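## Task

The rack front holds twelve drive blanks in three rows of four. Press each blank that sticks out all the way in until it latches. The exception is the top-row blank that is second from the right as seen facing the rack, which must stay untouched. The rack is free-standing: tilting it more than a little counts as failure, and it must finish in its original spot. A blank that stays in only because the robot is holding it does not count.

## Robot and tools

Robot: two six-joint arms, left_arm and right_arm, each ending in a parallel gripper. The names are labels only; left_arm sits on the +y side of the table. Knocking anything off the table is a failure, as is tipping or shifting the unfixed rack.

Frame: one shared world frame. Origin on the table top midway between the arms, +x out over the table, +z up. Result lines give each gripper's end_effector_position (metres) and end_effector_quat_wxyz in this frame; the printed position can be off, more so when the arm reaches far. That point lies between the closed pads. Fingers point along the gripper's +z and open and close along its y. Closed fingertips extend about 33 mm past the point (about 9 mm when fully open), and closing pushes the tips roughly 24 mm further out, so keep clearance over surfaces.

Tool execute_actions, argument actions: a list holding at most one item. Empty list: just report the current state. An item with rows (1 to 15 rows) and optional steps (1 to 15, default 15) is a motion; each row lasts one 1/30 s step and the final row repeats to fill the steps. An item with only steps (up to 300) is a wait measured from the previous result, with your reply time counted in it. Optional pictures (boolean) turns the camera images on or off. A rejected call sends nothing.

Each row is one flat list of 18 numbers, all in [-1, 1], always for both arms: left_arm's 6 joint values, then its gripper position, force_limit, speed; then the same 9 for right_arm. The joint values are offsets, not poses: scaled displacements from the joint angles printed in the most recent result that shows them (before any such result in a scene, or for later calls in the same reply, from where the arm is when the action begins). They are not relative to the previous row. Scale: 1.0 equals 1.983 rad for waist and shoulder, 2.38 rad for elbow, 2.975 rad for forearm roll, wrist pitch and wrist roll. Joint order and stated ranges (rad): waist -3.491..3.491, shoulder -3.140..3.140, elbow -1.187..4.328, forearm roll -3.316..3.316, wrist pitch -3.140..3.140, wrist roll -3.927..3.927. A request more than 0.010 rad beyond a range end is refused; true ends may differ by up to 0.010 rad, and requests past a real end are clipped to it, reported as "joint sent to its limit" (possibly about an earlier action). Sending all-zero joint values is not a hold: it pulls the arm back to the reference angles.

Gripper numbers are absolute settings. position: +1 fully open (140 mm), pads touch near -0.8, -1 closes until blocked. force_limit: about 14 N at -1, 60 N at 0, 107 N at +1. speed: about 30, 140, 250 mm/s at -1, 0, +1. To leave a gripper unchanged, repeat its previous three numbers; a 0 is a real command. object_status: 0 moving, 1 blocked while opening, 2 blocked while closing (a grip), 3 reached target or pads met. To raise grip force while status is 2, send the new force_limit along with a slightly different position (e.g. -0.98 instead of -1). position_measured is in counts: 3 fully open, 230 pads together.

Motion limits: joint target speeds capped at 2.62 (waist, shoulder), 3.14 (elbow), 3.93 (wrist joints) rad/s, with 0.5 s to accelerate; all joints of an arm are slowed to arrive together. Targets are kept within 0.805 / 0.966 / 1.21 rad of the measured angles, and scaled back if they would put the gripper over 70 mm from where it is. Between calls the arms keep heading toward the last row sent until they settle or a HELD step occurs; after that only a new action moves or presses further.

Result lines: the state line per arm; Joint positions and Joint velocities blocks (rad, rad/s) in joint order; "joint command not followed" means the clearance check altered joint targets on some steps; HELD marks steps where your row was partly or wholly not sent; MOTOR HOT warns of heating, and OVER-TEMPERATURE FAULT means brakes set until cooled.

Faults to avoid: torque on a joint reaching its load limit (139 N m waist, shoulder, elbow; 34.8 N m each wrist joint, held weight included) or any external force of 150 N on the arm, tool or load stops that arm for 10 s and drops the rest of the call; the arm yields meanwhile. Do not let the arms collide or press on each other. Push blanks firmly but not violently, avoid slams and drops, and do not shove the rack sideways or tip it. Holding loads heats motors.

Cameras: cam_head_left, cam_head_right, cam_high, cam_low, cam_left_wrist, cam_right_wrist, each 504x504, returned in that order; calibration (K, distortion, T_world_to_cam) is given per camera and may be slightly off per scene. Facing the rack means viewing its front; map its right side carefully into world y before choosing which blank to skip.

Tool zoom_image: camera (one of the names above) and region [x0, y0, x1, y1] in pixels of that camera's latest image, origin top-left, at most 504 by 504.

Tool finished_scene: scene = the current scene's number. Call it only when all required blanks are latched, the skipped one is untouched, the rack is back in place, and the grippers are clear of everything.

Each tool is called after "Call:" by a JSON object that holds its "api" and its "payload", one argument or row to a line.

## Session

Call:
{"api": "execute_actions", "payload": {
  "actions": []
}}

Scene clock: 0.00 s of 4500.00 s.
left_arm: end_effector_position=(+0.3000, +0.2331, +0.2981) position_measured=3 object_status=3 end_effector_quat_wxyz=(-0.034, +0.822, -0.550, -0.142) | right_arm: end_effector_position=(+0.6656, -0.6776, +0.2140) position_measured=3 object_status=3 end_effector_quat_wxyz=(-0.232, +0.641, -0.607, +0.409)
Joint positions: left_arm=[-0.387 -0.003  0.136 -0.12  -1.98   0.795] | right_arm=[-0.141  0.141 -0.234 -0.169 -0.22   0.485]
Joint velocities: left_arm=[-0.    -0.     0.    -0.    -0.002  0.   ] | right_arm=[-0.     0.    -0.    -0.002  0.     0.   ]
camera_calibration (this result's frames):
cam_left_wrist: T_world_to_cam=[[-0.934113, -0.322645, 0.152751, 0.296552], [-0.14962, 0.742363, 0.653078, -0.324135], [-0.324109, 0.587194, -0.741725, 0.382337], [0, 0, 0, 1]] pos_world=[0.352435, 0.111801, 0.449976]
cam_right_wrist: T_world_to_cam=[[-0.60531, 0.035585, -0.795194, 0.594444], [-0.179164, 0.967274, 0.179667, 0.738271], [0.775565, 0.251225, -0.579125, -0.0332829], [0, 0, 0, 1]] pos_world=[0.517908, -0.726902, 0.320781]

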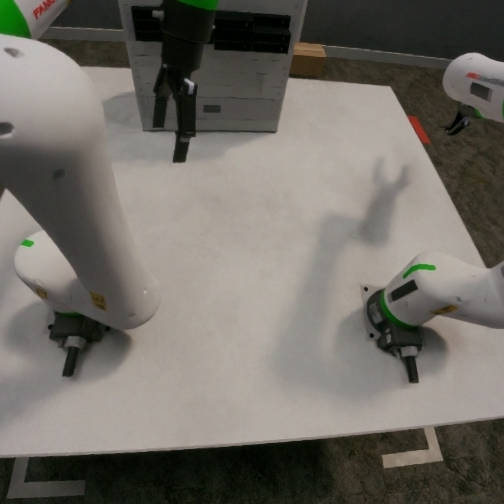

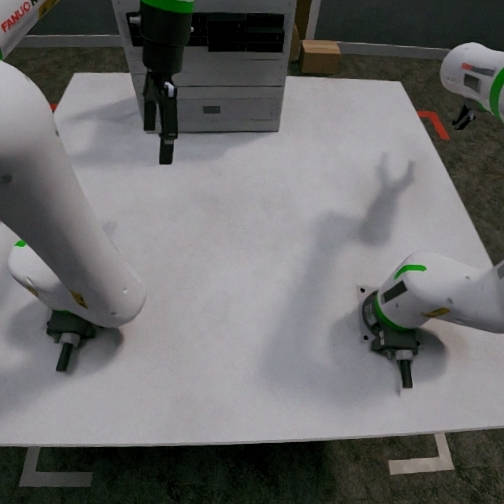

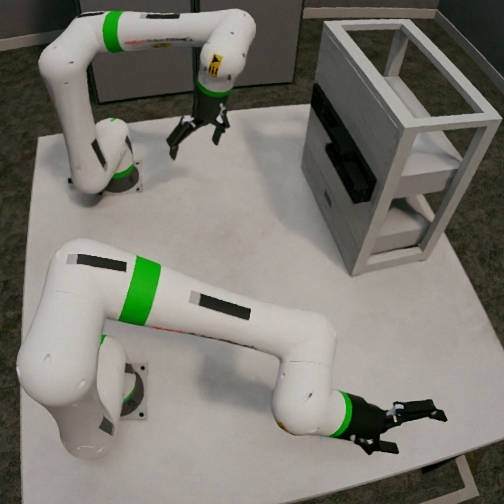

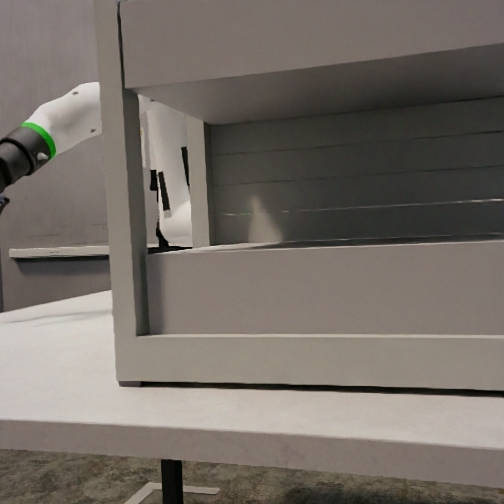

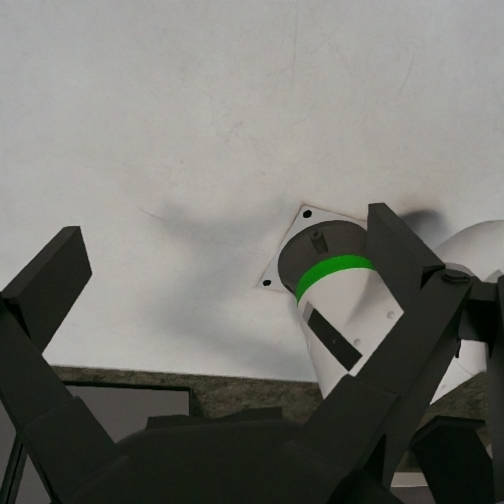

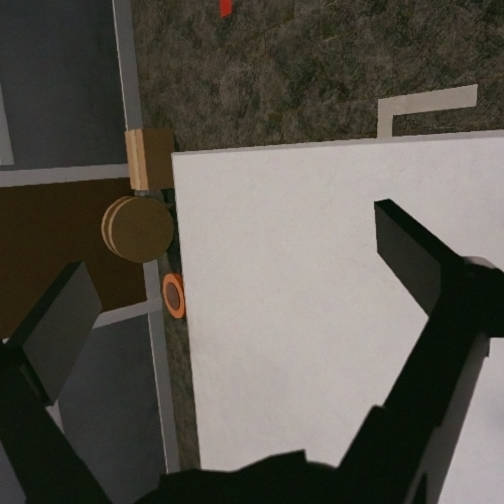

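Call:
{"api": "execute_actions", "payload": {
  "actions": [
    {"rows":[[0.6,0,0,0,0,0,1,0,0,0,-0.071,0.035,-0.471,0.4387,0.849,-1,0,0]]}
  ],
  "pictures": false
}}

Call:
{"api": "execute_actions", "payload": {
  "actions": [
    {"steps":40}
  ],
  "pictures": false
}}

Call:
{"api": "execute_actions", "payload": {
  "actions": [
    {"rows":[[0,0,0,0,0,0,1,0,0,0.691,0,0,0,0,0,-1,0,0]]}
  ],
  "pictures": false
}}

Call:
{"api": "execute_actions", "payload": {
  "actions": [
    {"steps":58}
  ],
  "pictures": false
}}

Call:
{"api": "execute_actions", "payload": {
  "actions": [
    {"rows":[[0,0,0,0,0,0,1,0,0,0,0.1866,0.1555,0,0,0,-1,0,0]]}
  ],
  "pictures": false
}}

Call:
{"api": "execute_actions", "payload": {
  "actions": [
    {"steps":15}
  ]
}}

Scene clock: 15.57 s of 4500.00 s.
left_arm: end_effector_position=(+0.3624, +0.3430, +0.2981) position_measured=3 object_status=3 end_effector_quat_wxyz=(-0.007, +0.909, -0.390, -0.146) | right_arm: end_effector_position=(+0.6848, -0.7241, +0.3564) position_measured=103 object_status=0 end_effector_quat_wxyz=(-0.255, +0.507, -0.542, +0.619)
Joint positions: left_arm=[-0.017 -0.003  0.136 -0.12  -1.98   0.795] | right_arm=[-0.141  0.091 -0.205 -0.647  0.238  0.981]
Joint velocities: left_arm=[ 0.995 -0.001 -0.     0.001 -0.     0.   ] | right_arm=[-0.    -0.119  0.07  -1.198  1.102  1.434]
Steps of this call (steps 1 to 90: nothing new was sent; then 12.07 s passed at rest; steps 91 to 105: all 15 steps of this action). Readings (joint positions | what the end effector reports):
91: left_arm=[-0.387 -0.003 0.136 -0.120 -1.980 0.795] | right_arm=[-0.141 0.141 -0.234 -0.169 -0.220 0.485] | left_arm position_measured=3 object_status=3 | right_arm position_measured=3 object_status=0
92: left_arm=[-0.385 -0.003 0.136 -0.120 -1.980 0.795] | right_arm=[-0.141 0.141 -0.234 -0.172 -0.217 0.488] | left_arm position_measured=3 object_status=3 | right_arm position_measured=5 object_status=0
94: left_arm=[-0.364 -0.003 0.136 -0.120 -1.980 0.795] | right_arm=[-0.141 0.137 -0.232 -0.203 -0.186 0.519] | left_arm position_measured=3 object_status=3 | right_arm position_measured=20 object_status=0
98: left_arm=[-0.254 -0.003 0.136 -0.120 -1.980 0.795] | right_arm=[-0.141 0.120 -0.222 -0.353 -0.036 0.669] | left_arm position_measured=3 object_status=3 | right_arm position_measured=50 object_status=0
105: the state above

Scene clock: 16.90 s of 4500.00 s.
left_arm: end_effector_position=(+0.3410, +0.6157, +0.2981) position_measured=3 object_status=3 end_effector_quat_wxyz=(+0.051, +0.989, +0.005, -0.137) | right_arm: end_effector_position=(+0.4414, -0.8204, +0.3769) position_measured=233 object_status=3 end_effector_quat_wxyz=(+0.434, +0.566, -0.463, +0.526)
Joint positions: left_arm=[ 0.803 -0.003  0.136 -0.12  -1.98   0.795] | right_arm=[-0.141  0.    -0.151 -1.57   1.085  3.01 ]
Joint velocities: left_arm=[ 0.001 -0.     0.     0.     0.     0.   ] | right_arm=[-0.001 -0.     0.     0.     0.001  0.   ]
Steps of this call (steps 1 to 40: the robot went on to your last target). Readings (joint positions | what the end effector reports):
1: left_arm=[0.017 -0.003 0.136 -0.120 -1.980 0.795] | right_arm=[-0.141 0.087 -0.202 -0.687 0.275 1.030] | left_arm position_measured=3 object_status=3 | right_arm position_measured=111 object_status=0
2: left_arm=[0.051 -0.003 0.136 -0.120 -1.980 0.795] | right_arm=[-0.141 0.083 -0.200 -0.727 0.311 1.081] | left_arm position_measured=3 object_status=3 | right_arm position_measured=119 object_status=0
4: left_arm=[0.118 -0.003 0.136 -0.120 -1.980 0.795] | right_arm=[-0.141 0.075 -0.195 -0.805 0.383 1.186] | left_arm position_measured=3 object_status=3 | right_arm position_measured=134 object_status=0
8: left_arm=[0.253 -0.003 0.136 -0.120 -1.980 0.795] | right_arm=[-0.141 0.061 -0.187 -0.951 0.516 1.414] | left_arm position_measured=3 object_status=3 | right_arm position_measured=164 object_status=0
40: the state above

Scene clock: 17.40 s of 4500.00 s.
left_arm: end_effector_position=(+0.3410, +0.6157, +0.2981) position_measured=3 object_status=3 end_effector_quat_wxyz=(+0.051, +0.989, +0.005, -0.137) | right_arm: end_effector_position=(+0.5463, -0.6849, +0.3769) position_measured=233 object_status=3 end_effector_quat_wxyz=(+0.361, +0.622, -0.385, +0.579)
Joint positions: left_arm=[ 0.803 -0.003  0.136 -0.12  -1.98   0.795] | right_arm=[ 0.123  0.    -0.151 -1.57   1.085  3.01 ]
Joint velocities: left_arm=[ 0.     0.     0.001  0.001 -0.001 -0.   ] | right_arm=[ 0.645  0.    -0.     0.001 -0.     0.   ]
Steps of this call (steps 1 to 15: all 15 steps of this action). Readings (joint positions | what the end effector reports):
1: left_arm=[0.803 -0.003 0.136 -0.120 -1.980 0.795] | right_arm=[-0.141 0.000 -0.151 -1.570 1.085 3.010] | left_arm position_measured=3 object_status=3 | right_arm position_measured=233 object_status=3
2: left_arm=[0.803 -0.003 0.136 -0.120 -1.980 0.795] | right_arm=[-0.139 0.000 -0.151 -1.570 1.085 3.010] | left_arm position_measured=3 object_status=3 | right_arm position_measured=233 object_status=3
4: left_arm=[0.803 -0.003 0.136 -0.120 -1.980 0.795] | right_arm=[-0.118 0.000 -0.151 -1.570 1.085 3.010] | left_arm position_measured=3 object_status=3 | right_arm position_measured=233 object_status=3
8: left_arm=[0.803 -0.003 0.136 -0.120 -1.980 0.795] | right_arm=[-0.030 0.000 -0.151 -1.570 1.085 3.010] | left_arm position_measured=3 object_status=3 | right_arm position_measured=233 object_status=3
15: the state above

Scene clock: 19.33 s of 4500.00 s.
left_arm: end_effector_position=(+0.3410, +0.6157, +0.2981) position_measured=3 object_status=3 end_effector_quat_wxyz=(+0.051, +0.989, +0.005, -0.137) | right_arm: end_effector_position=(+0.5281, -0.0002, +0.3769) position_measured=233 object_status=3 end_effector_quat_wxyz=(+0.002, +0.731, -0.001, +0.682)
Joint positions: left_arm=[ 0.803 -0.003  0.136 -0.12  -1.98   0.795] | right_arm=[ 1.229  0.    -0.151 -1.57   1.085  3.01 ]
Joint velocities: left_arm=[ 0.001  0.001  0.    -0.001 -0.    -0.   ] | right_arm=[ 0.001  0.     0.     0.001 -0.    -0.   ]
Steps of this call (steps 1 to 58: the robot went on to your last target). Readings (joint positions | what the end effector reports):
1: left_arm=[0.803 -0.003 0.136 -0.120 -1.980 0.795] | right_arm=[0.145 0.000 -0.151 -1.570 1.085 3.010] | left_arm position_measured=3 object_status=3 | right_arm position_measured=233 object_status=3
2: left_arm=[0.803 -0.003 0.136 -0.120 -1.980 0.795] | right_arm=[0.166 0.000 -0.151 -1.570 1.085 3.010] | left_arm position_measured=3 object_status=3 | right_arm position_measured=233 object_status=3
4: left_arm=[0.803 -0.003 0.136 -0.120 -1.980 0.795] | right_arm=[0.210 0.000 -0.151 -1.570 1.085 3.010] | left_arm position_measured=3 object_status=3 | right_arm position_measured=233 object_status=3
8: left_arm=[0.803 -0.003 0.136 -0.120 -1.980 0.795] | right_arm=[0.297 0.000 -0.151 -1.570 1.085 3.010] | left_arm position_measured=3 object_status=3 | right_arm position_measured=233 object_status=3
58: the state above

Scene clock: 19.83 s of 4500.00 s.
left_arm: end_effector_position=(+0.3410, +0.6157, +0.2981) position_measured=3 object_status=3 end_effector_quat_wxyz=(+0.051, +0.989, +0.005, -0.137) | right_arm: end_effector_position=(+0.5903, +0.1176, +0.3546) position_measured=233 object_status=3 end_effector_quat_wxyz=(+0.002, +0.731, -0.001, +0.682)
Joint positions: left_arm=[ 0.803 -0.003  0.136 -0.12  -1.98   0.795] | right_arm=[ 1.229  0.331  0.18  -1.57   1.085  3.01 ]
Joint velocities: left_arm=[ 0.001  0.001 -0.     0.001  0.001 -0.   ] | right_arm=[ 0.     0.603  0.603 -0.001 -0.     0.   ]
Steps of this call (steps 1 to 15: all 15 steps of this action). Readings (joint positions | what the end effector reports):
1: left_arm=[0.803 -0.003 0.136 -0.120 -1.980 0.795] | right_arm=[1.229 0.000 -0.151 -1.570 1.085 3.010] | left_arm position_measured=3 object_status=3 | right_arm position_measured=233 object_status=3
2: left_arm=[0.803 -0.003 0.136 -0.120 -1.980 0.795] | right_arm=[1.229 0.002 -0.149 -1.570 1.085 3.010] | left_arm position_measured=3 object_status=3 | right_arm position_measured=233 object_status=3
4: left_arm=[0.803 -0.003 0.136 -0.120 -1.980 0.795] | right_arm=[1.229 0.023 -0.128 -1.570 1.085 3.010] | left_arm position_measured=3 object_status=3 | right_arm position_measured=233 object_status=3
8: left_arm=[0.803 -0.003 0.136 -0.120 -1.980 0.795] | right_arm=[1.229 0.130 -0.021 -1.570 1.085 3.010] | left_arm position_measured=3 object_status=3 | right_arm position_measured=233 object_status=3
15: the state above

Scene clock: 20.33 s of 4500.00 s.
left_arm: end_effector_position=(+0.3410, +0.6157, +0.2981) position_measured=3 object_status=3 end_effector_quat_wxyz=(+0.051, +0.989, +0.005, -0.137) | right_arm: end_effector_position=(+0.5974, +0.1309, +0.3491) position_measured=233 object_status=3 end_effector_quat_wxyz=(+0.002, +0.731, -0.001, +0.682)
Joint positions: left_arm=[ 0.803 -0.003  0.136 -0.12  -1.98   0.795] | right_arm=[ 1.229  0.37   0.219 -1.57   1.085  3.01 ]
Joint velocities: left_arm=[-0.002 -0.    -0.001 -0.     0.    -0.   ] | right_arm=[ 0.     0.001  0.     0.001 -0.    -0.   ]
Steps of this call (steps 1 to 15: the robot went on to your last target). Readings (joint positions | what the end effector reports):
1: left_arm=[0.803 -0.003 0.136 -0.120 -1.980 0.795] | right_arm=[1.229 0.349 0.198 -1.570 1.085 3.010] | left_arm position_measured=3 object_status=3 | right_arm position_measured=233 object_status=3
2: left_arm=[0.803 -0.003 0.136 -0.120 -1.980 0.795] | right_arm=[1.229 0.361 0.210 -1.570 1.085 3.010] | left_arm position_measured=3 object_status=3 | right_arm position_measured=233 object_status=3
4: left_arm=[0.803 -0.003 0.136 -0.120 -1.980 0.795] | right_arm=[1.229 0.370 0.219 -1.570 1.085 3.010] | left_arm position_measured=3 object_status=3 | right_arm position_measured=233 object_status=3
8: left_arm=[0.803 -0.003 0.136 -0.120 -1.980 0.795] | right_arm=[1.229 0.370 0.219 -1.570 1.085 3.010] | left_arm position_measured=3 object_status=3 | right_arm position_measured=233 object_status=3
15: the state above
camera_calibration (this result's frames):
cam_left_wrist: T_world_to_cam=[[-0.0476888, -0.987113, 0.152751, 0.565097], [-0.744788, 0.137042, 0.653078, -0.0263986], [-0.665595, -0.0826225, -0.741725, 0.699794], [0, 0, 0, 1]] pos_world=[0.473067, 0.619252, 0.449976]
cam_right_wrist: T_world_to_cam=[[-0.067677, -0.981974, -0.176485, 0.227869], [-0.495951, 0.186599, -0.848064, 0.569966], [0.865709, 0.0301335, -0.49964, -0.157898], [0, 0, 0, 1]] pos_world=[0.434791, 0.122165, 0.444691]

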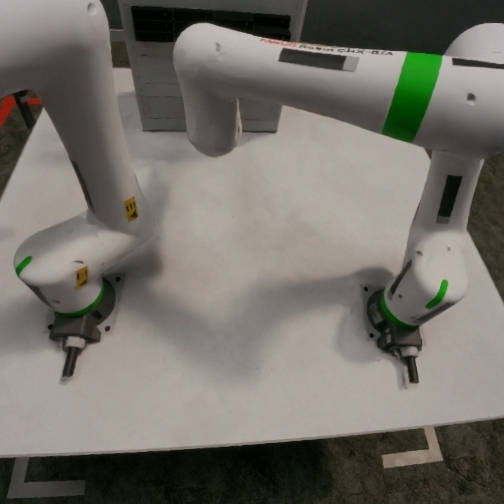

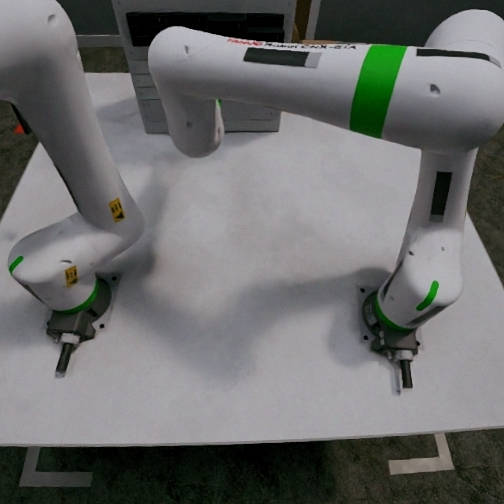

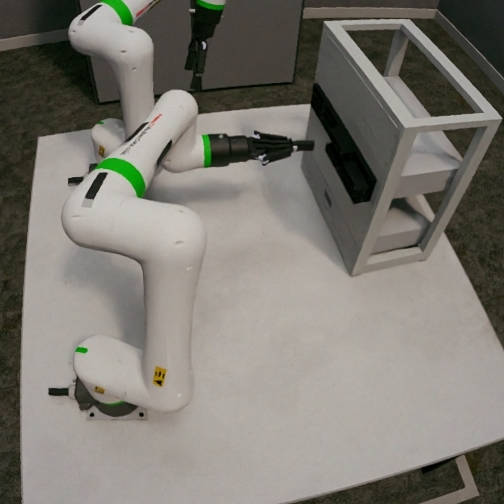

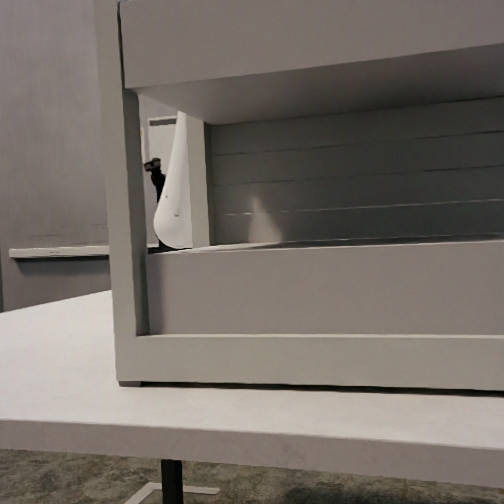

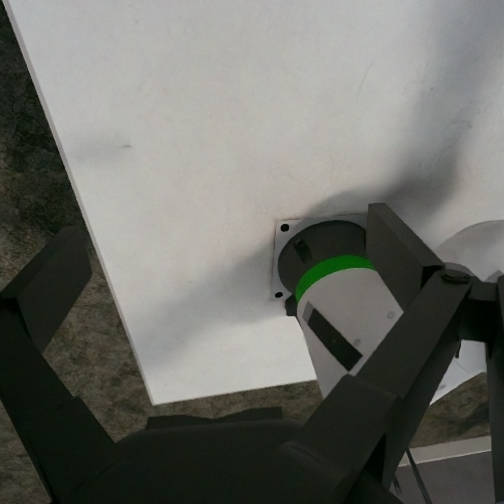

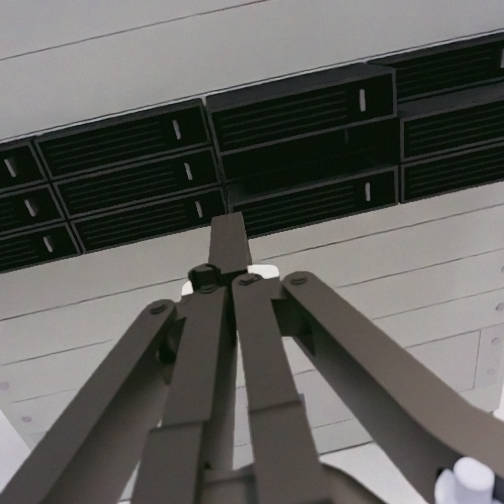

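Call:
{"api": "execute_actions", "payload": {
  "actions": [
    {"rows":[[0,0,0,0,0,0,1,0,0,-0.0484,-0.0242,-0.0345,0,-0.0326,0,-1,0,0]]}
  ],
  "pictures": false
}}

Call:
{"api": "execute_actions", "payload": {
  "actions": [
    {"rows":[[0,0,0,0,0,0,1,0,0,-0.0267,0.0242,0.0265,0,-0.0178,0,-1,0,0]]}
  ]
}}

Scene clock: 28.17 s of 4500.00 s.
left_arm: end_effector_position=(+0.3410, +0.6157, +0.2981) position_measured=3 object_status=3 end_effector_quat_wxyz=(+0.051, +0.989, +0.005, -0.137) | right_arm: end_effector_position=(+0.6282, +0.0820, +0.3310) position_measured=233 object_status=3 end_effector_quat_wxyz=(+0.010, +0.742, +0.007, +0.670)
Joint positions: left_arm=[ 0.803 -0.003  0.136 -0.12  -1.98   0.795] | right_arm=[ 1.133  0.322  0.137 -1.57   0.988  3.01 ]
Joint velocities: left_arm=[ 0.002  0.     0.     0.    -0.001 -0.   ] | right_arm=[-0.001 -0.001 -0.001  0.    -0.001  0.   ]
Steps of this call (steps 1 to 15: the robot went on to your last target; steps 16 to 90: nothing new was sent; then 4.33 s passed at rest; steps 91 to 105: all 15 steps of this action). Readings (joint positions | what the end effector reports):
91: left_arm=[0.803 -0.003 0.136 -0.120 -1.980 0.795] | right_arm=[1.229 0.370 0.219 -1.570 1.085 3.010] | left_arm position_measured=3 object_status=3 | right_arm position_measured=233 object_status=3
92: left_arm=[0.803 -0.003 0.136 -0.120 -1.980 0.795] | right_arm=[1.227 0.369 0.218 -1.570 1.082 3.010] | left_arm position_measured=3 object_status=3 | right_arm position_measured=233 object_status=3
94: left_arm=[0.803 -0.003 0.136 -0.120 -1.980 0.795] | right_arm=[1.206 0.359 0.200 -1.570 1.061 3.010] | left_arm position_measured=3 object_status=3 | right_arm position_measured=233 object_status=3
98: left_arm=[0.803 -0.003 0.136 -0.120 -1.980 0.795] | right_arm=[1.140 0.325 0.143 -1.570 0.994 3.010] | left_arm position_measured=3 object_status=3 | right_arm position_measured=233 object_status=3
105: the state above

Scene clock: 28.67 s of 4500.00 s.
left_arm: end_effector_position=(+0.3410, +0.6157, +0.2981) position_measured=3 object_status=3 end_effector_quat_wxyz=(+0.051, +0.989, +0.005, -0.137) | right_arm: end_effector_position=(+0.6640, +0.0837, +0.3306) position_measured=233 object_status=3 end_effector_quat_wxyz=(+0.004, +0.742, +0.000, +0.671)
Joint positions: left_arm=[ 0.803 -0.003  0.136 -0.12  -1.98   0.795] | right_arm=[ 1.08   0.37   0.2   -1.57   0.935  3.01 ]
Joint velocities: left_arm=[-0.001 -0.     0.    -0.001  0.002  0.   ] | right_arm=[-0.  0.  0. -0.  0. -0.]
Steps of this call (steps 1 to 15: all 15 steps of this action). Readings (joint positions | what the end effector reports):
1: left_arm=[0.803 -0.003 0.136 -0.120 -1.980 0.795] | right_arm=[1.133 0.322 0.137 -1.570 0.988 3.010] | left_arm position_measured=3 object_status=3 | right_arm position_measured=233 object_status=3
2: left_arm=[0.803 -0.003 0.136 -0.120 -1.980 0.795] | right_arm=[1.131 0.324 0.139 -1.570 0.985 3.010] | left_arm position_measured=3 object_status=3 | right_arm position_measured=233 object_status=3
4: left_arm=[0.803 -0.003 0.136 -0.120 -1.980 0.795] | right_arm=[1.110 0.343 0.164 -1.570 0.965 3.010] | left_arm position_measured=3 object_status=3 | right_arm position_measured=233 object_status=3
8: left_arm=[0.803 -0.003 0.136 -0.120 -1.980 0.795] | right_arm=[1.081 0.370 0.200 -1.570 0.935 3.010] | left_arm position_measured=3 object_status=3 | right_arm position_measured=233 object_status=3
15: the state above
camera_calibration (this result's frames):
cam_left_wrist: T_world_to_cam=[[-0.047689, -0.987113, 0.152751, 0.565097], [-0.744787, 0.137042, 0.653078, -0.0263988], [-0.665595, -0.0826224, -0.741725, 0.699794], [0, 0, 0, 1]] pos_world=[0.473067, 0.619252, 0.449976]
cam_right_wrist: T_world_to_cam=[[-0.0738474, -0.982505, -0.170967, 0.185043], [-0.521366, 0.184177, -0.83322, 0.608325], [0.850132, 0.0276052, -0.525846, -0.204185], [0, 0, 0, 1]] pos_world=[0.504409, 0.0754031, 0.431135]

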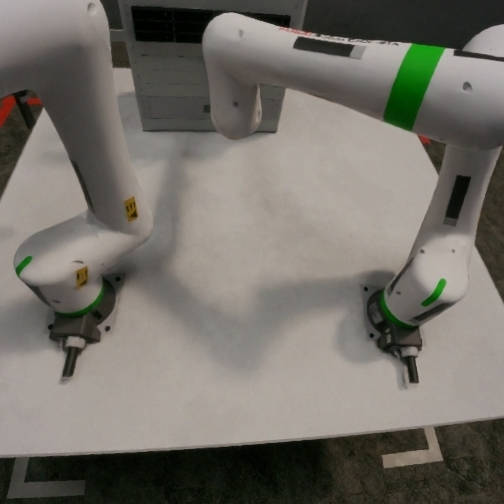

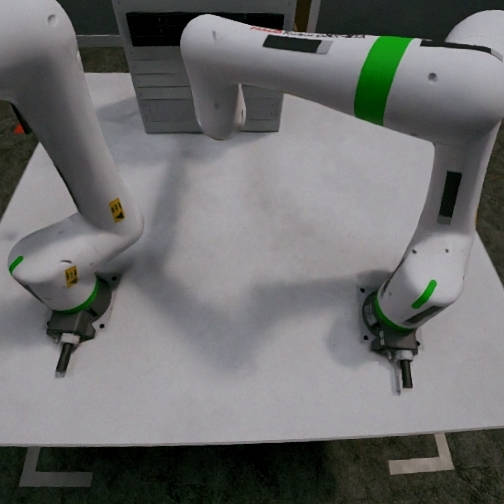

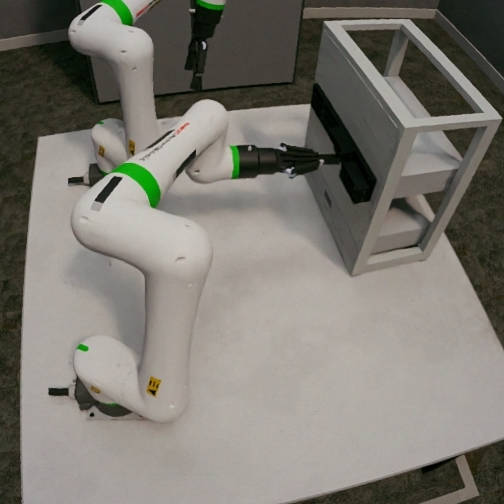

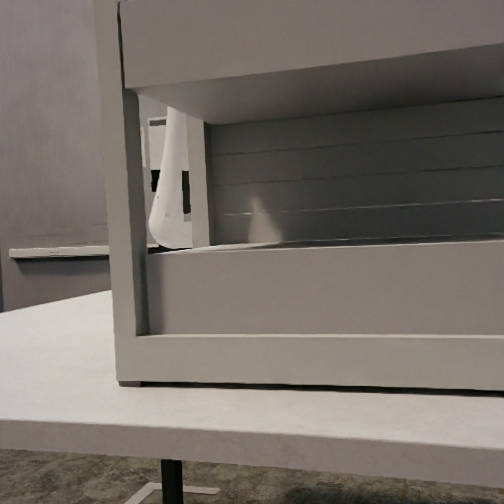

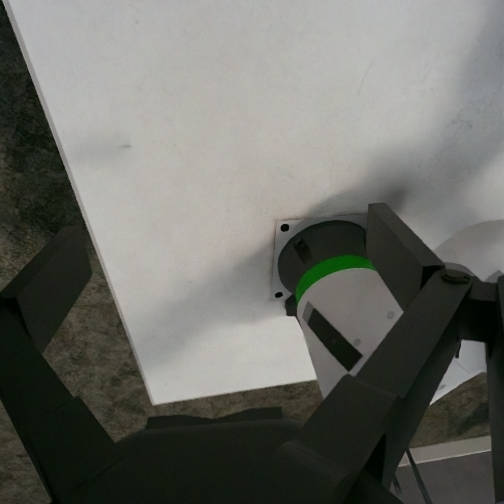

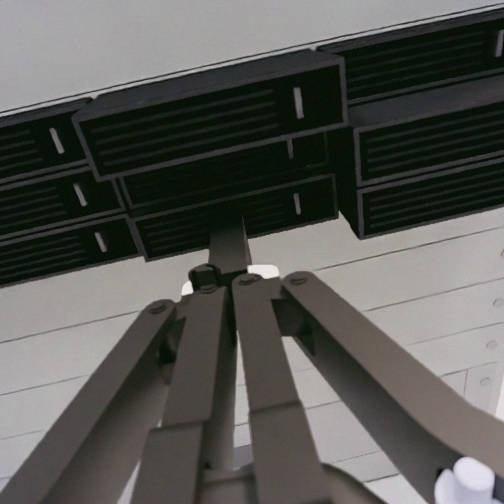

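Call:
{"api": "execute_actions", "payload": {
  "actions": [
    {"rows":[[0,0,0,0,0,0,1,0,0,-0.0044,0.0038,0.0059,0,-0.003,0,-1,0,0]]}
  ]
}}

Scene clock: 33.67 s of 4500.00 s.
left_arm: end_effector_position=(+0.3410, +0.6157, +0.2981) position_measured=3 object_status=3 end_effector_quat_wxyz=(+0.051, +0.989, +0.005, -0.137) | right_arm: end_effector_position=(+0.6705, +0.0844, +0.3330) position_measured=233 object_status=3 end_effector_quat_wxyz=(+0.002, +0.741, -0.002, +0.672)
Joint positions: left_arm=[ 0.803 -0.003  0.136 -0.12  -1.98   0.795] | right_arm=[ 1.072  0.378  0.214 -1.57   0.926  3.01 ]
Joint velocities: left_arm=[ 0.002 -0.    -0.     0.001 -0.003  0.   ] | right_arm=[-0.001 -0.     0.    -0.     0.001  0.   ]
Steps of this call (steps 1 to 15: the robot went on to your last target; steps 16 to 90: nothing new was sent; then 1.50 s passed at rest; steps 91 to 105: all 15 steps of this action). Readings (joint positions | what the end effector reports):
91: left_arm=[0.803 -0.003 0.136 -0.120 -1.980 0.795] | right_arm=[1.080 0.370 0.200 -1.570 0.935 3.010] | left_arm position_measured=3 object_status=3 | right_arm position_measured=233 object_status=3
92: left_arm=[0.803 -0.003 0.136 -0.120 -1.980 0.795] | right_arm=[1.079 0.372 0.203 -1.570 0.933 3.010] | left_arm position_measured=3 object_status=3 | right_arm position_measured=233 object_status=3
94: left_arm=[0.803 -0.003 0.136 -0.120 -1.980 0.795] | right_arm=[1.073 0.377 0.212 -1.570 0.927 3.010] | left_arm position_measured=3 object_status=3 | right_arm position_measured=233 object_status=3
98: left_arm=[0.803 -0.003 0.136 -0.120 -1.980 0.795] | right_arm=[1.072 0.378 0.214 -1.570 0.926 3.010] | left_arm position_measured=3 object_status=3 | right_arm position_measured=233 object_status=3
105: the state above
camera_calibration (this result's frames):
cam_left_wrist: T_world_to_cam=[[-0.0476888, -0.987113, 0.152751, 0.565097], [-0.744787, 0.137042, 0.653078, -0.0263988], [-0.665596, -0.0826226, -0.741725, 0.699794], [0, 0, 0, 1]] pos_world=[0.473067, 0.619252, 0.449976]
cam_right_wrist: T_world_to_cam=[[-0.0733089, -0.98145, -0.177152, 0.188247], [-0.519142, 0.18922, -0.833479, 0.61175], [0.851538, 0.0308653, -0.523383, -0.210451], [0, 0, 0, 1]] pos_world=[0.510592, 0.075495, 0.433082]

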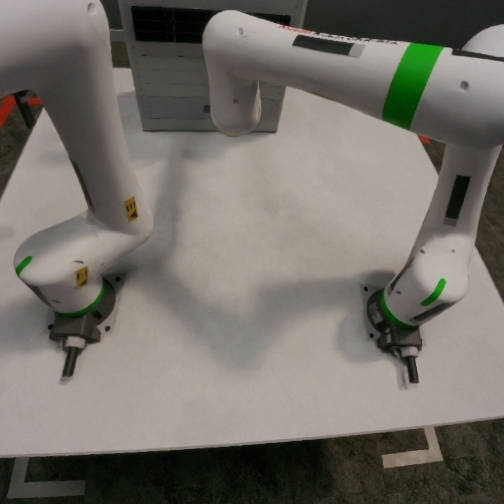

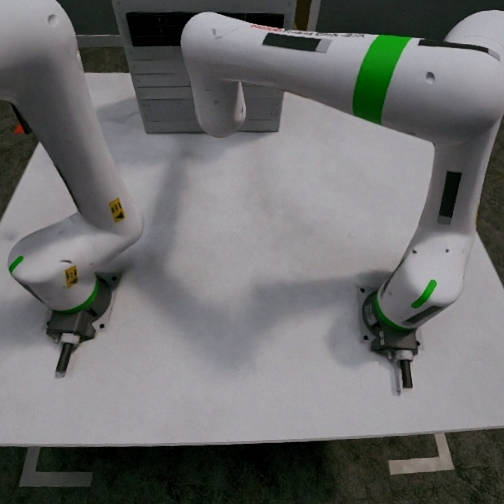

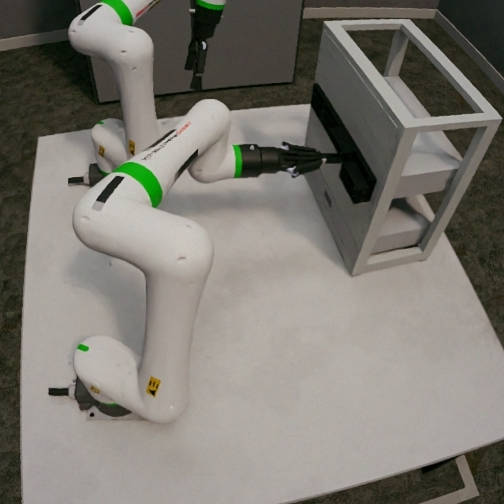

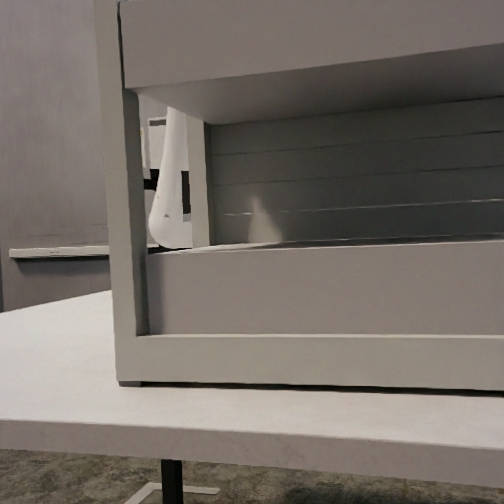

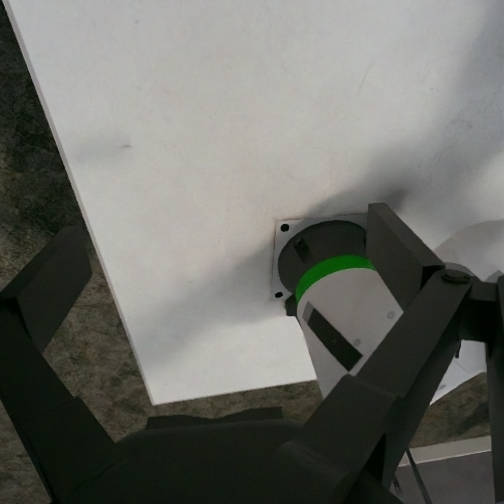

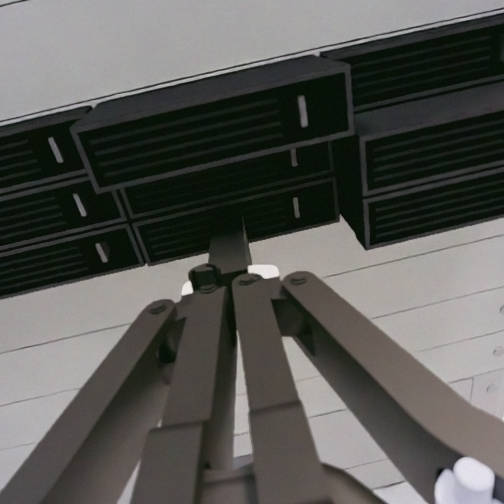

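Call:
{"api": "execute_actions", "payload": {
  "actions": [
    {"rows":[[0,0,0,0,0,0,1,0,0,-0.0022,0.0022,0.0025,0,-0.0015,0,-1,0,0]]}
  ]
}}

Scene clock: 37.40 s of 4500.00 s.
left_arm: end_effector_position=(+0.3410, +0.6157, +0.2981) position_measured=3 object_status=3 end_effector_quat_wxyz=(+0.051, +0.989, +0.005, -0.137) | right_arm: end_effector_position=(+0.6736, +0.0846, +0.3331) position_measured=233 object_status=3 end_effector_quat_wxyz=(+0.001, +0.741, -0.002, +0.672)
Joint positions: left_arm=[ 0.803 -0.003  0.136 -0.12  -1.98   0.795] | right_arm=[ 1.067  0.382  0.22  -1.57   0.921  3.01 ]
Joint velocities: left_arm=[ 0.001 -0.001  0.     0.    -0.001  0.   ] | right_arm=[-0.001  0.     0.    -0.001  0.001  0.   ]
Steps of this call (steps 1 to 15: the robot went on to your last target; steps 16 to 90: nothing new was sent; then 0.23 s passed at rest; steps 91 to 105: all 15 steps of this action). Readings (joint positions | what the end effector reports):
91: left_arm=[0.803 -0.003 0.136 -0.120 -1.980 0.795] | right_arm=[1.072 0.378 0.214 -1.570 0.926 3.010] | left_arm position_measured=3 object_status=3 | right_arm position_measured=233 object_status=3
92: left_arm=[0.803 -0.003 0.136 -0.120 -1.980 0.795] | right_arm=[1.071 0.379 0.216 -1.570 0.925 3.010] | left_arm position_measured=3 object_status=3 | right_arm position_measured=233 object_status=3
94: left_arm=[0.803 -0.003 0.136 -0.120 -1.980 0.795] | right_arm=[1.068 0.382 0.219 -1.570 0.922 3.010] | left_arm position_measured=3 object_status=3 | right_arm position_measured=233 object_status=3
98: left_arm=[0.803 -0.003 0.136 -0.120 -1.980 0.795] | right_arm=[1.067 0.382 0.220 -1.570 0.921 3.010] | left_arm position_measured=3 object_status=3 | right_arm position_measured=233 object_status=3
105: the state above
camera_calibration (this result's frames):
cam_left_wrist: T_world_to_cam=[[-0.0476888, -0.987113, 0.152751, 0.565097], [-0.744788, 0.137042, 0.653078, -0.0263986], [-0.665595, -0.0826225, -0.741725, 0.699794], [0, 0, 0, 1]] pos_world=[0.473067, 0.619252, 0.449976]
cam_right_wrist: T_world_to_cam=[[-0.0732271, -0.981145, -0.178866, 0.189169], [-0.518853, 0.190644, -0.833335, 0.613057], [0.851721, 0.0317825, -0.52303, -0.213386], [0, 0, 0, 1]] pos_world=[0.513684, 0.0755082, 0.433111]

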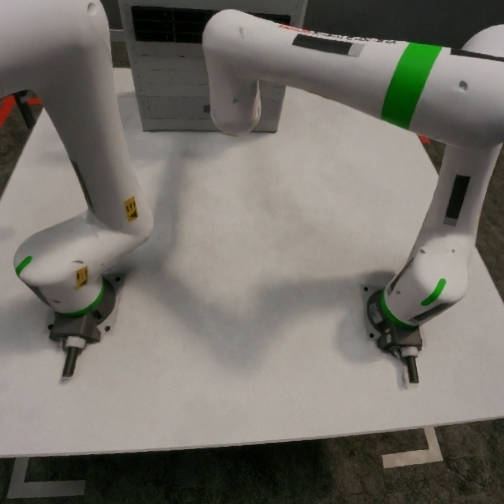

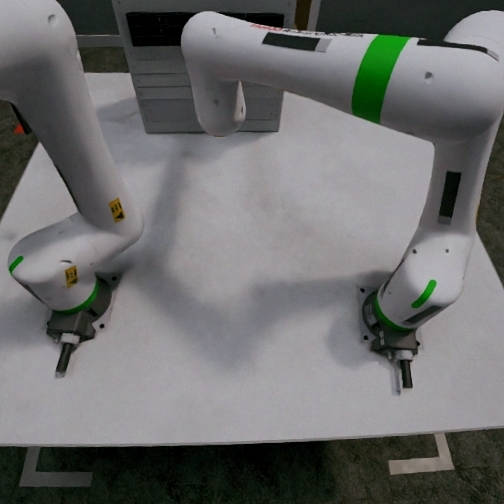

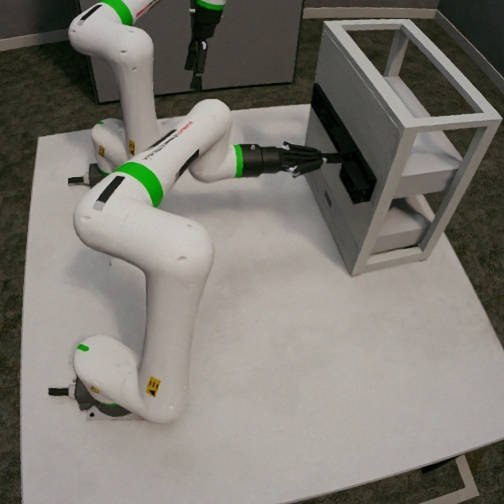

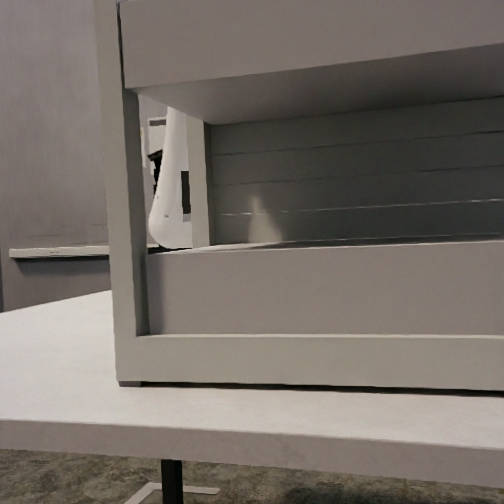

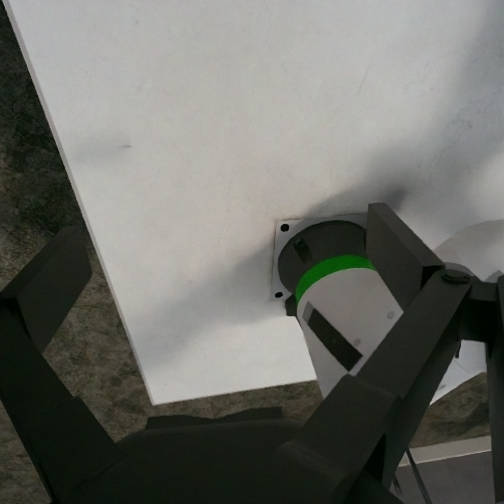

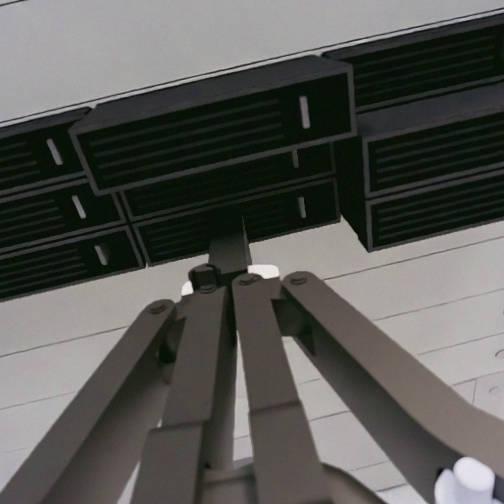

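Call:
{"api": "execute_actions", "payload": {
  "actions": [
    {"rows":[[0,0,0,0,0,0,1,0,0,0.0333,-0.0303,-0.0349,0,0.0225,0,-1,0,0]]}
  ],
  "pictures": false
}}

Call:
{"api": "execute_actions", "payload": {
  "actions": [
    {"rows":[[0,0,0,0,0,0,1,0,0,-0.062,-0.118,-0.097,0,-0.0415,0,-1,0,0]]}
  ],
  "pictures": false
}}

Call:
{"api": "execute_actions", "payload": {
  "actions": [
    {"steps":15}
  ]
}}

Scene clock: 50.50 s of 4500.00 s.
left_arm: end_effector_position=(+0.3410, +0.6157, +0.2981) position_measured=3 object_status=3 end_effector_quat_wxyz=(+0.051, +0.989, +0.005, -0.137) | right_arm: end_effector_position=(+0.6282, +0.0817, +0.3312) position_measured=233 object_status=3 end_effector_quat_wxyz=(+0.010, +0.742, +0.006, +0.671)
Joint positions: left_arm=[ 0.803 -0.003  0.136 -0.12  -1.98   0.795] | right_arm=[ 1.133  0.322  0.137 -1.57   0.988  3.01 ]
Joint velocities: left_arm=[ 0.001 -0.001 -0.    -0.     0.001 -0.   ] | right_arm=[ 0.001  0.    -0.001 -0.    -0.     0.   ]
Steps of this call (steps 1 to 15: the robot went on to your last target; steps 16 to 90: nothing new was sent; then 9.60 s passed at rest; steps 91 to 105: all 15 steps of this action). Readings (joint positions | what the end effector reports):
91: left_arm=[0.803 -0.003 0.136 -0.120 -1.980 0.795] | right_arm=[1.067 0.382 0.220 -1.570 0.921 3.010] | left_arm position_measured=3 object_status=3 | right_arm position_measured=233 object_status=3
92: left_arm=[0.803 -0.003 0.136 -0.120 -1.980 0.795] | right_arm=[1.069 0.381 0.218 -1.570 0.923 3.010] | left_arm position_measured=3 object_status=3 | right_arm position_measured=233 object_status=3
94: left_arm=[0.803 -0.003 0.136 -0.120 -1.980 0.795] | right_arm=[1.089 0.362 0.193 -1.570 0.943 3.010] | left_arm position_measured=3 object_status=3 | right_arm position_measured=233 object_status=3
98: left_arm=[0.803 -0.003 0.136 -0.120 -1.980 0.795] | right_arm=[1.133 0.323 0.138 -1.570 0.987 3.010] | left_arm position_measured=3 object_status=3 | right_arm position_measured=233 object_status=3
105: the state above

Scene clock: 51.00 s of 4500.00 s.
left_arm: end_effector_position=(+0.3410, +0.6157, +0.2981) position_measured=3 object_status=3 end_effector_quat_wxyz=(+0.051, +0.989, +0.005, -0.137) | right_arm: end_effector_position=(+0.6193, -0.0278, +0.3460) position_measured=233 object_status=3 end_effector_quat_wxyz=(+0.005, +0.747, +0.000, +0.664)
Joint positions: left_arm=[ 0.803 -0.003  0.136 -0.12  -1.98   0.795] | right_arm=[ 1.011  0.089 -0.093 -1.57   0.865  3.01 ]
Joint velocities: left_arm=[-0.001  0.    -0.001 -0.001 -0.001 -0.   ] | right_arm=[-0.005 -0.01  -0.01  -0.    -0.012 -0.   ]
Steps of this call (steps 1 to 15: all 15 steps of this action). Readings (joint positions | what the end effector reports):
1: left_arm=[0.803 -0.003 0.136 -0.120 -1.980 0.795] | right_arm=[1.133 0.322 0.137 -1.570 0.988 3.010] | left_arm position_measured=3 object_status=3 | right_arm position_measured=233 object_status=3
2: left_arm=[0.803 -0.003 0.136 -0.120 -1.980 0.795] | right_arm=[1.132 0.320 0.135 -1.570 0.987 3.010] | left_arm position_measured=3 object_status=3 | right_arm position_measured=233 object_status=3
4: left_arm=[0.803 -0.003 0.136 -0.120 -1.980 0.795] | right_arm=[1.121 0.299 0.114 -1.570 0.974 3.010] | left_arm position_measured=3 object_status=3 | right_arm position_measured=233 object_status=3
8: left_arm=[0.803 -0.003 0.136 -0.120 -1.980 0.795] | right_arm=[1.067 0.197 0.014 -1.570 0.921 3.010] | left_arm position_measured=3 object_status=3 | right_arm position_measured=233 object_status=3
15: the state above

Scene clock: 51.50 s of 4500.00 s.
left_arm: end_effector_position=(+0.3410, +0.6157, +0.2981) position_measured=3 object_status=3 end_effector_quat_wxyz=(+0.051, +0.989, +0.005, -0.137) | right_arm: end_effector_position=(+0.6193, -0.0281, +0.3462) position_measured=233 object_status=3 end_effector_quat_wxyz=(+0.005, +0.747, +0.000, +0.665)
Joint positions: left_arm=[ 0.803 -0.003  0.136 -0.12  -1.98   0.795] | right_arm=[ 1.01   0.088 -0.094 -1.57   0.865  3.01 ]
Joint velocities: left_arm=[-0.    -0.     0.     0.     0.001 -0.   ] | right_arm=[-0.001 -0.001 -0.     0.     0.001  0.   ]
Steps of this call (steps 1 to 15: the robot went on to your last target). Readings (joint positions | what the end effector reports):
1: left_arm=[0.803 -0.003 0.136 -0.120 -1.980 0.795] | right_arm=[1.011 0.089 -0.093 -1.570 0.865 3.010] | left_arm position_measured=3 object_status=3 | right_arm position_measured=233 object_status=3
2: left_arm=[0.803 -0.003 0.136 -0.120 -1.980 0.795] | right_arm=[1.011 0.088 -0.093 -1.570 0.865 3.010] | left_arm position_measured=3 object_status=3 | right_arm position_measured=233 object_status=3
4: left_arm=[0.803 -0.003 0.136 -0.120 -1.980 0.795] | right_arm=[1.010 0.088 -0.094 -1.570 0.865 3.010] | left_arm position_measured=3 object_status=3 | right_arm position_measured=233 object_status=3
8: left_arm=[0.803 -0.003 0.136 -0.120 -1.980 0.795] | right_arm=[1.010 0.088 -0.094 -1.570 0.865 3.010] | left_arm position_measured=3 object_status=3 | right_arm position_measured=233 object_status=3
15: the state above
All arms were judged still, so your last target was given up. Only a new action makes them travel on or press farther. Fingers that are still opening or closing keep moving.
camera_calibration (this result's frames):
cam_left_wrist: T_world_to_cam=[[-0.0476888, -0.987113, 0.152751, 0.565097], [-0.744787, 0.137042, 0.653078, -0.0263988], [-0.665596, -0.0826225, -0.741725, 0.699794], [0, 0, 0, 1]] pos_world=[0.473067, 0.619252, 0.449976]
cam_right_wrist: T_world_to_cam=[[-0.0778672, -0.982684, -0.168131, 0.0761053], [-0.535113, 0.183488, -0.824613, 0.624049], [0.841184, 0.0257585, -0.540135, -0.144426], [0, 0, 0, 1]] pos_world=[0.461351, -0.0359975, 0.449385]

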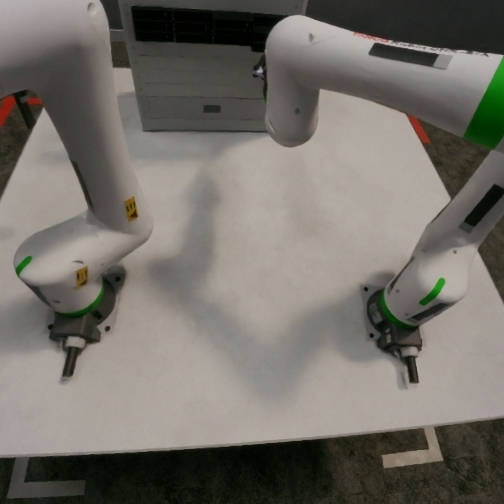

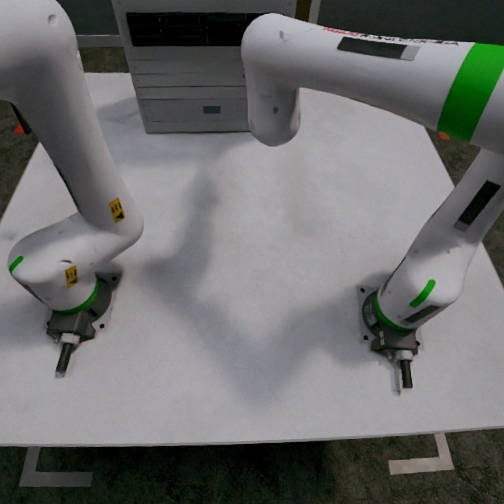

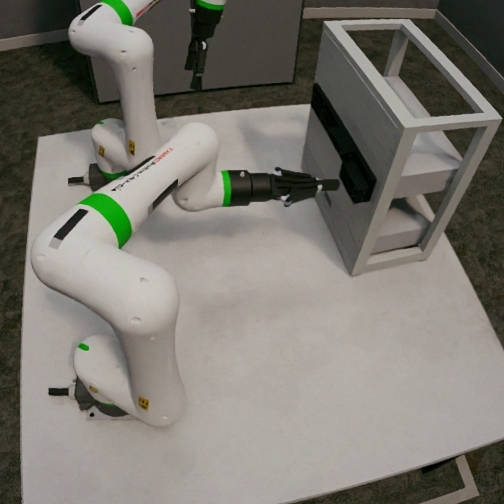

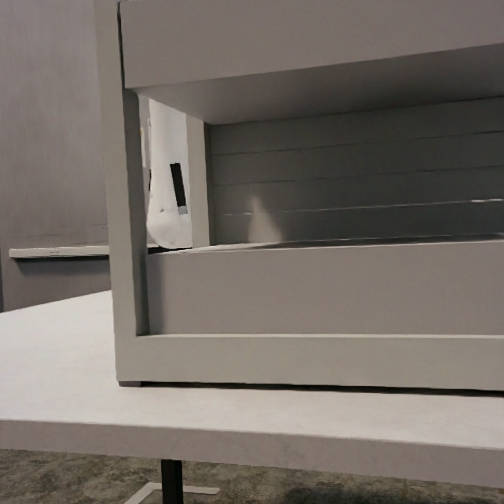

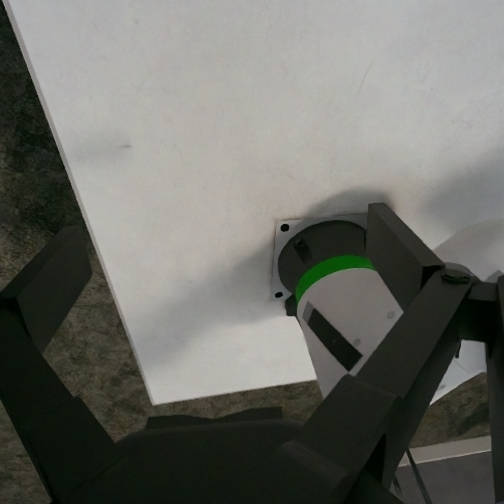

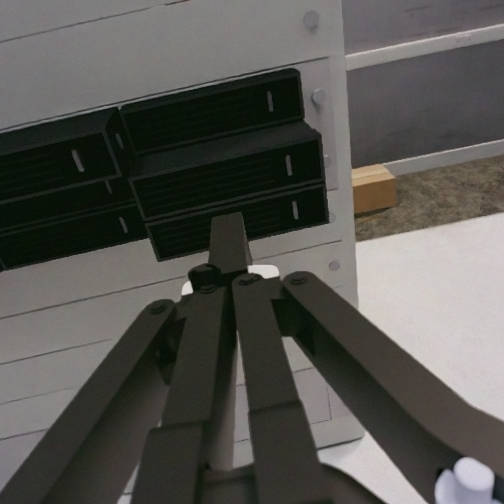

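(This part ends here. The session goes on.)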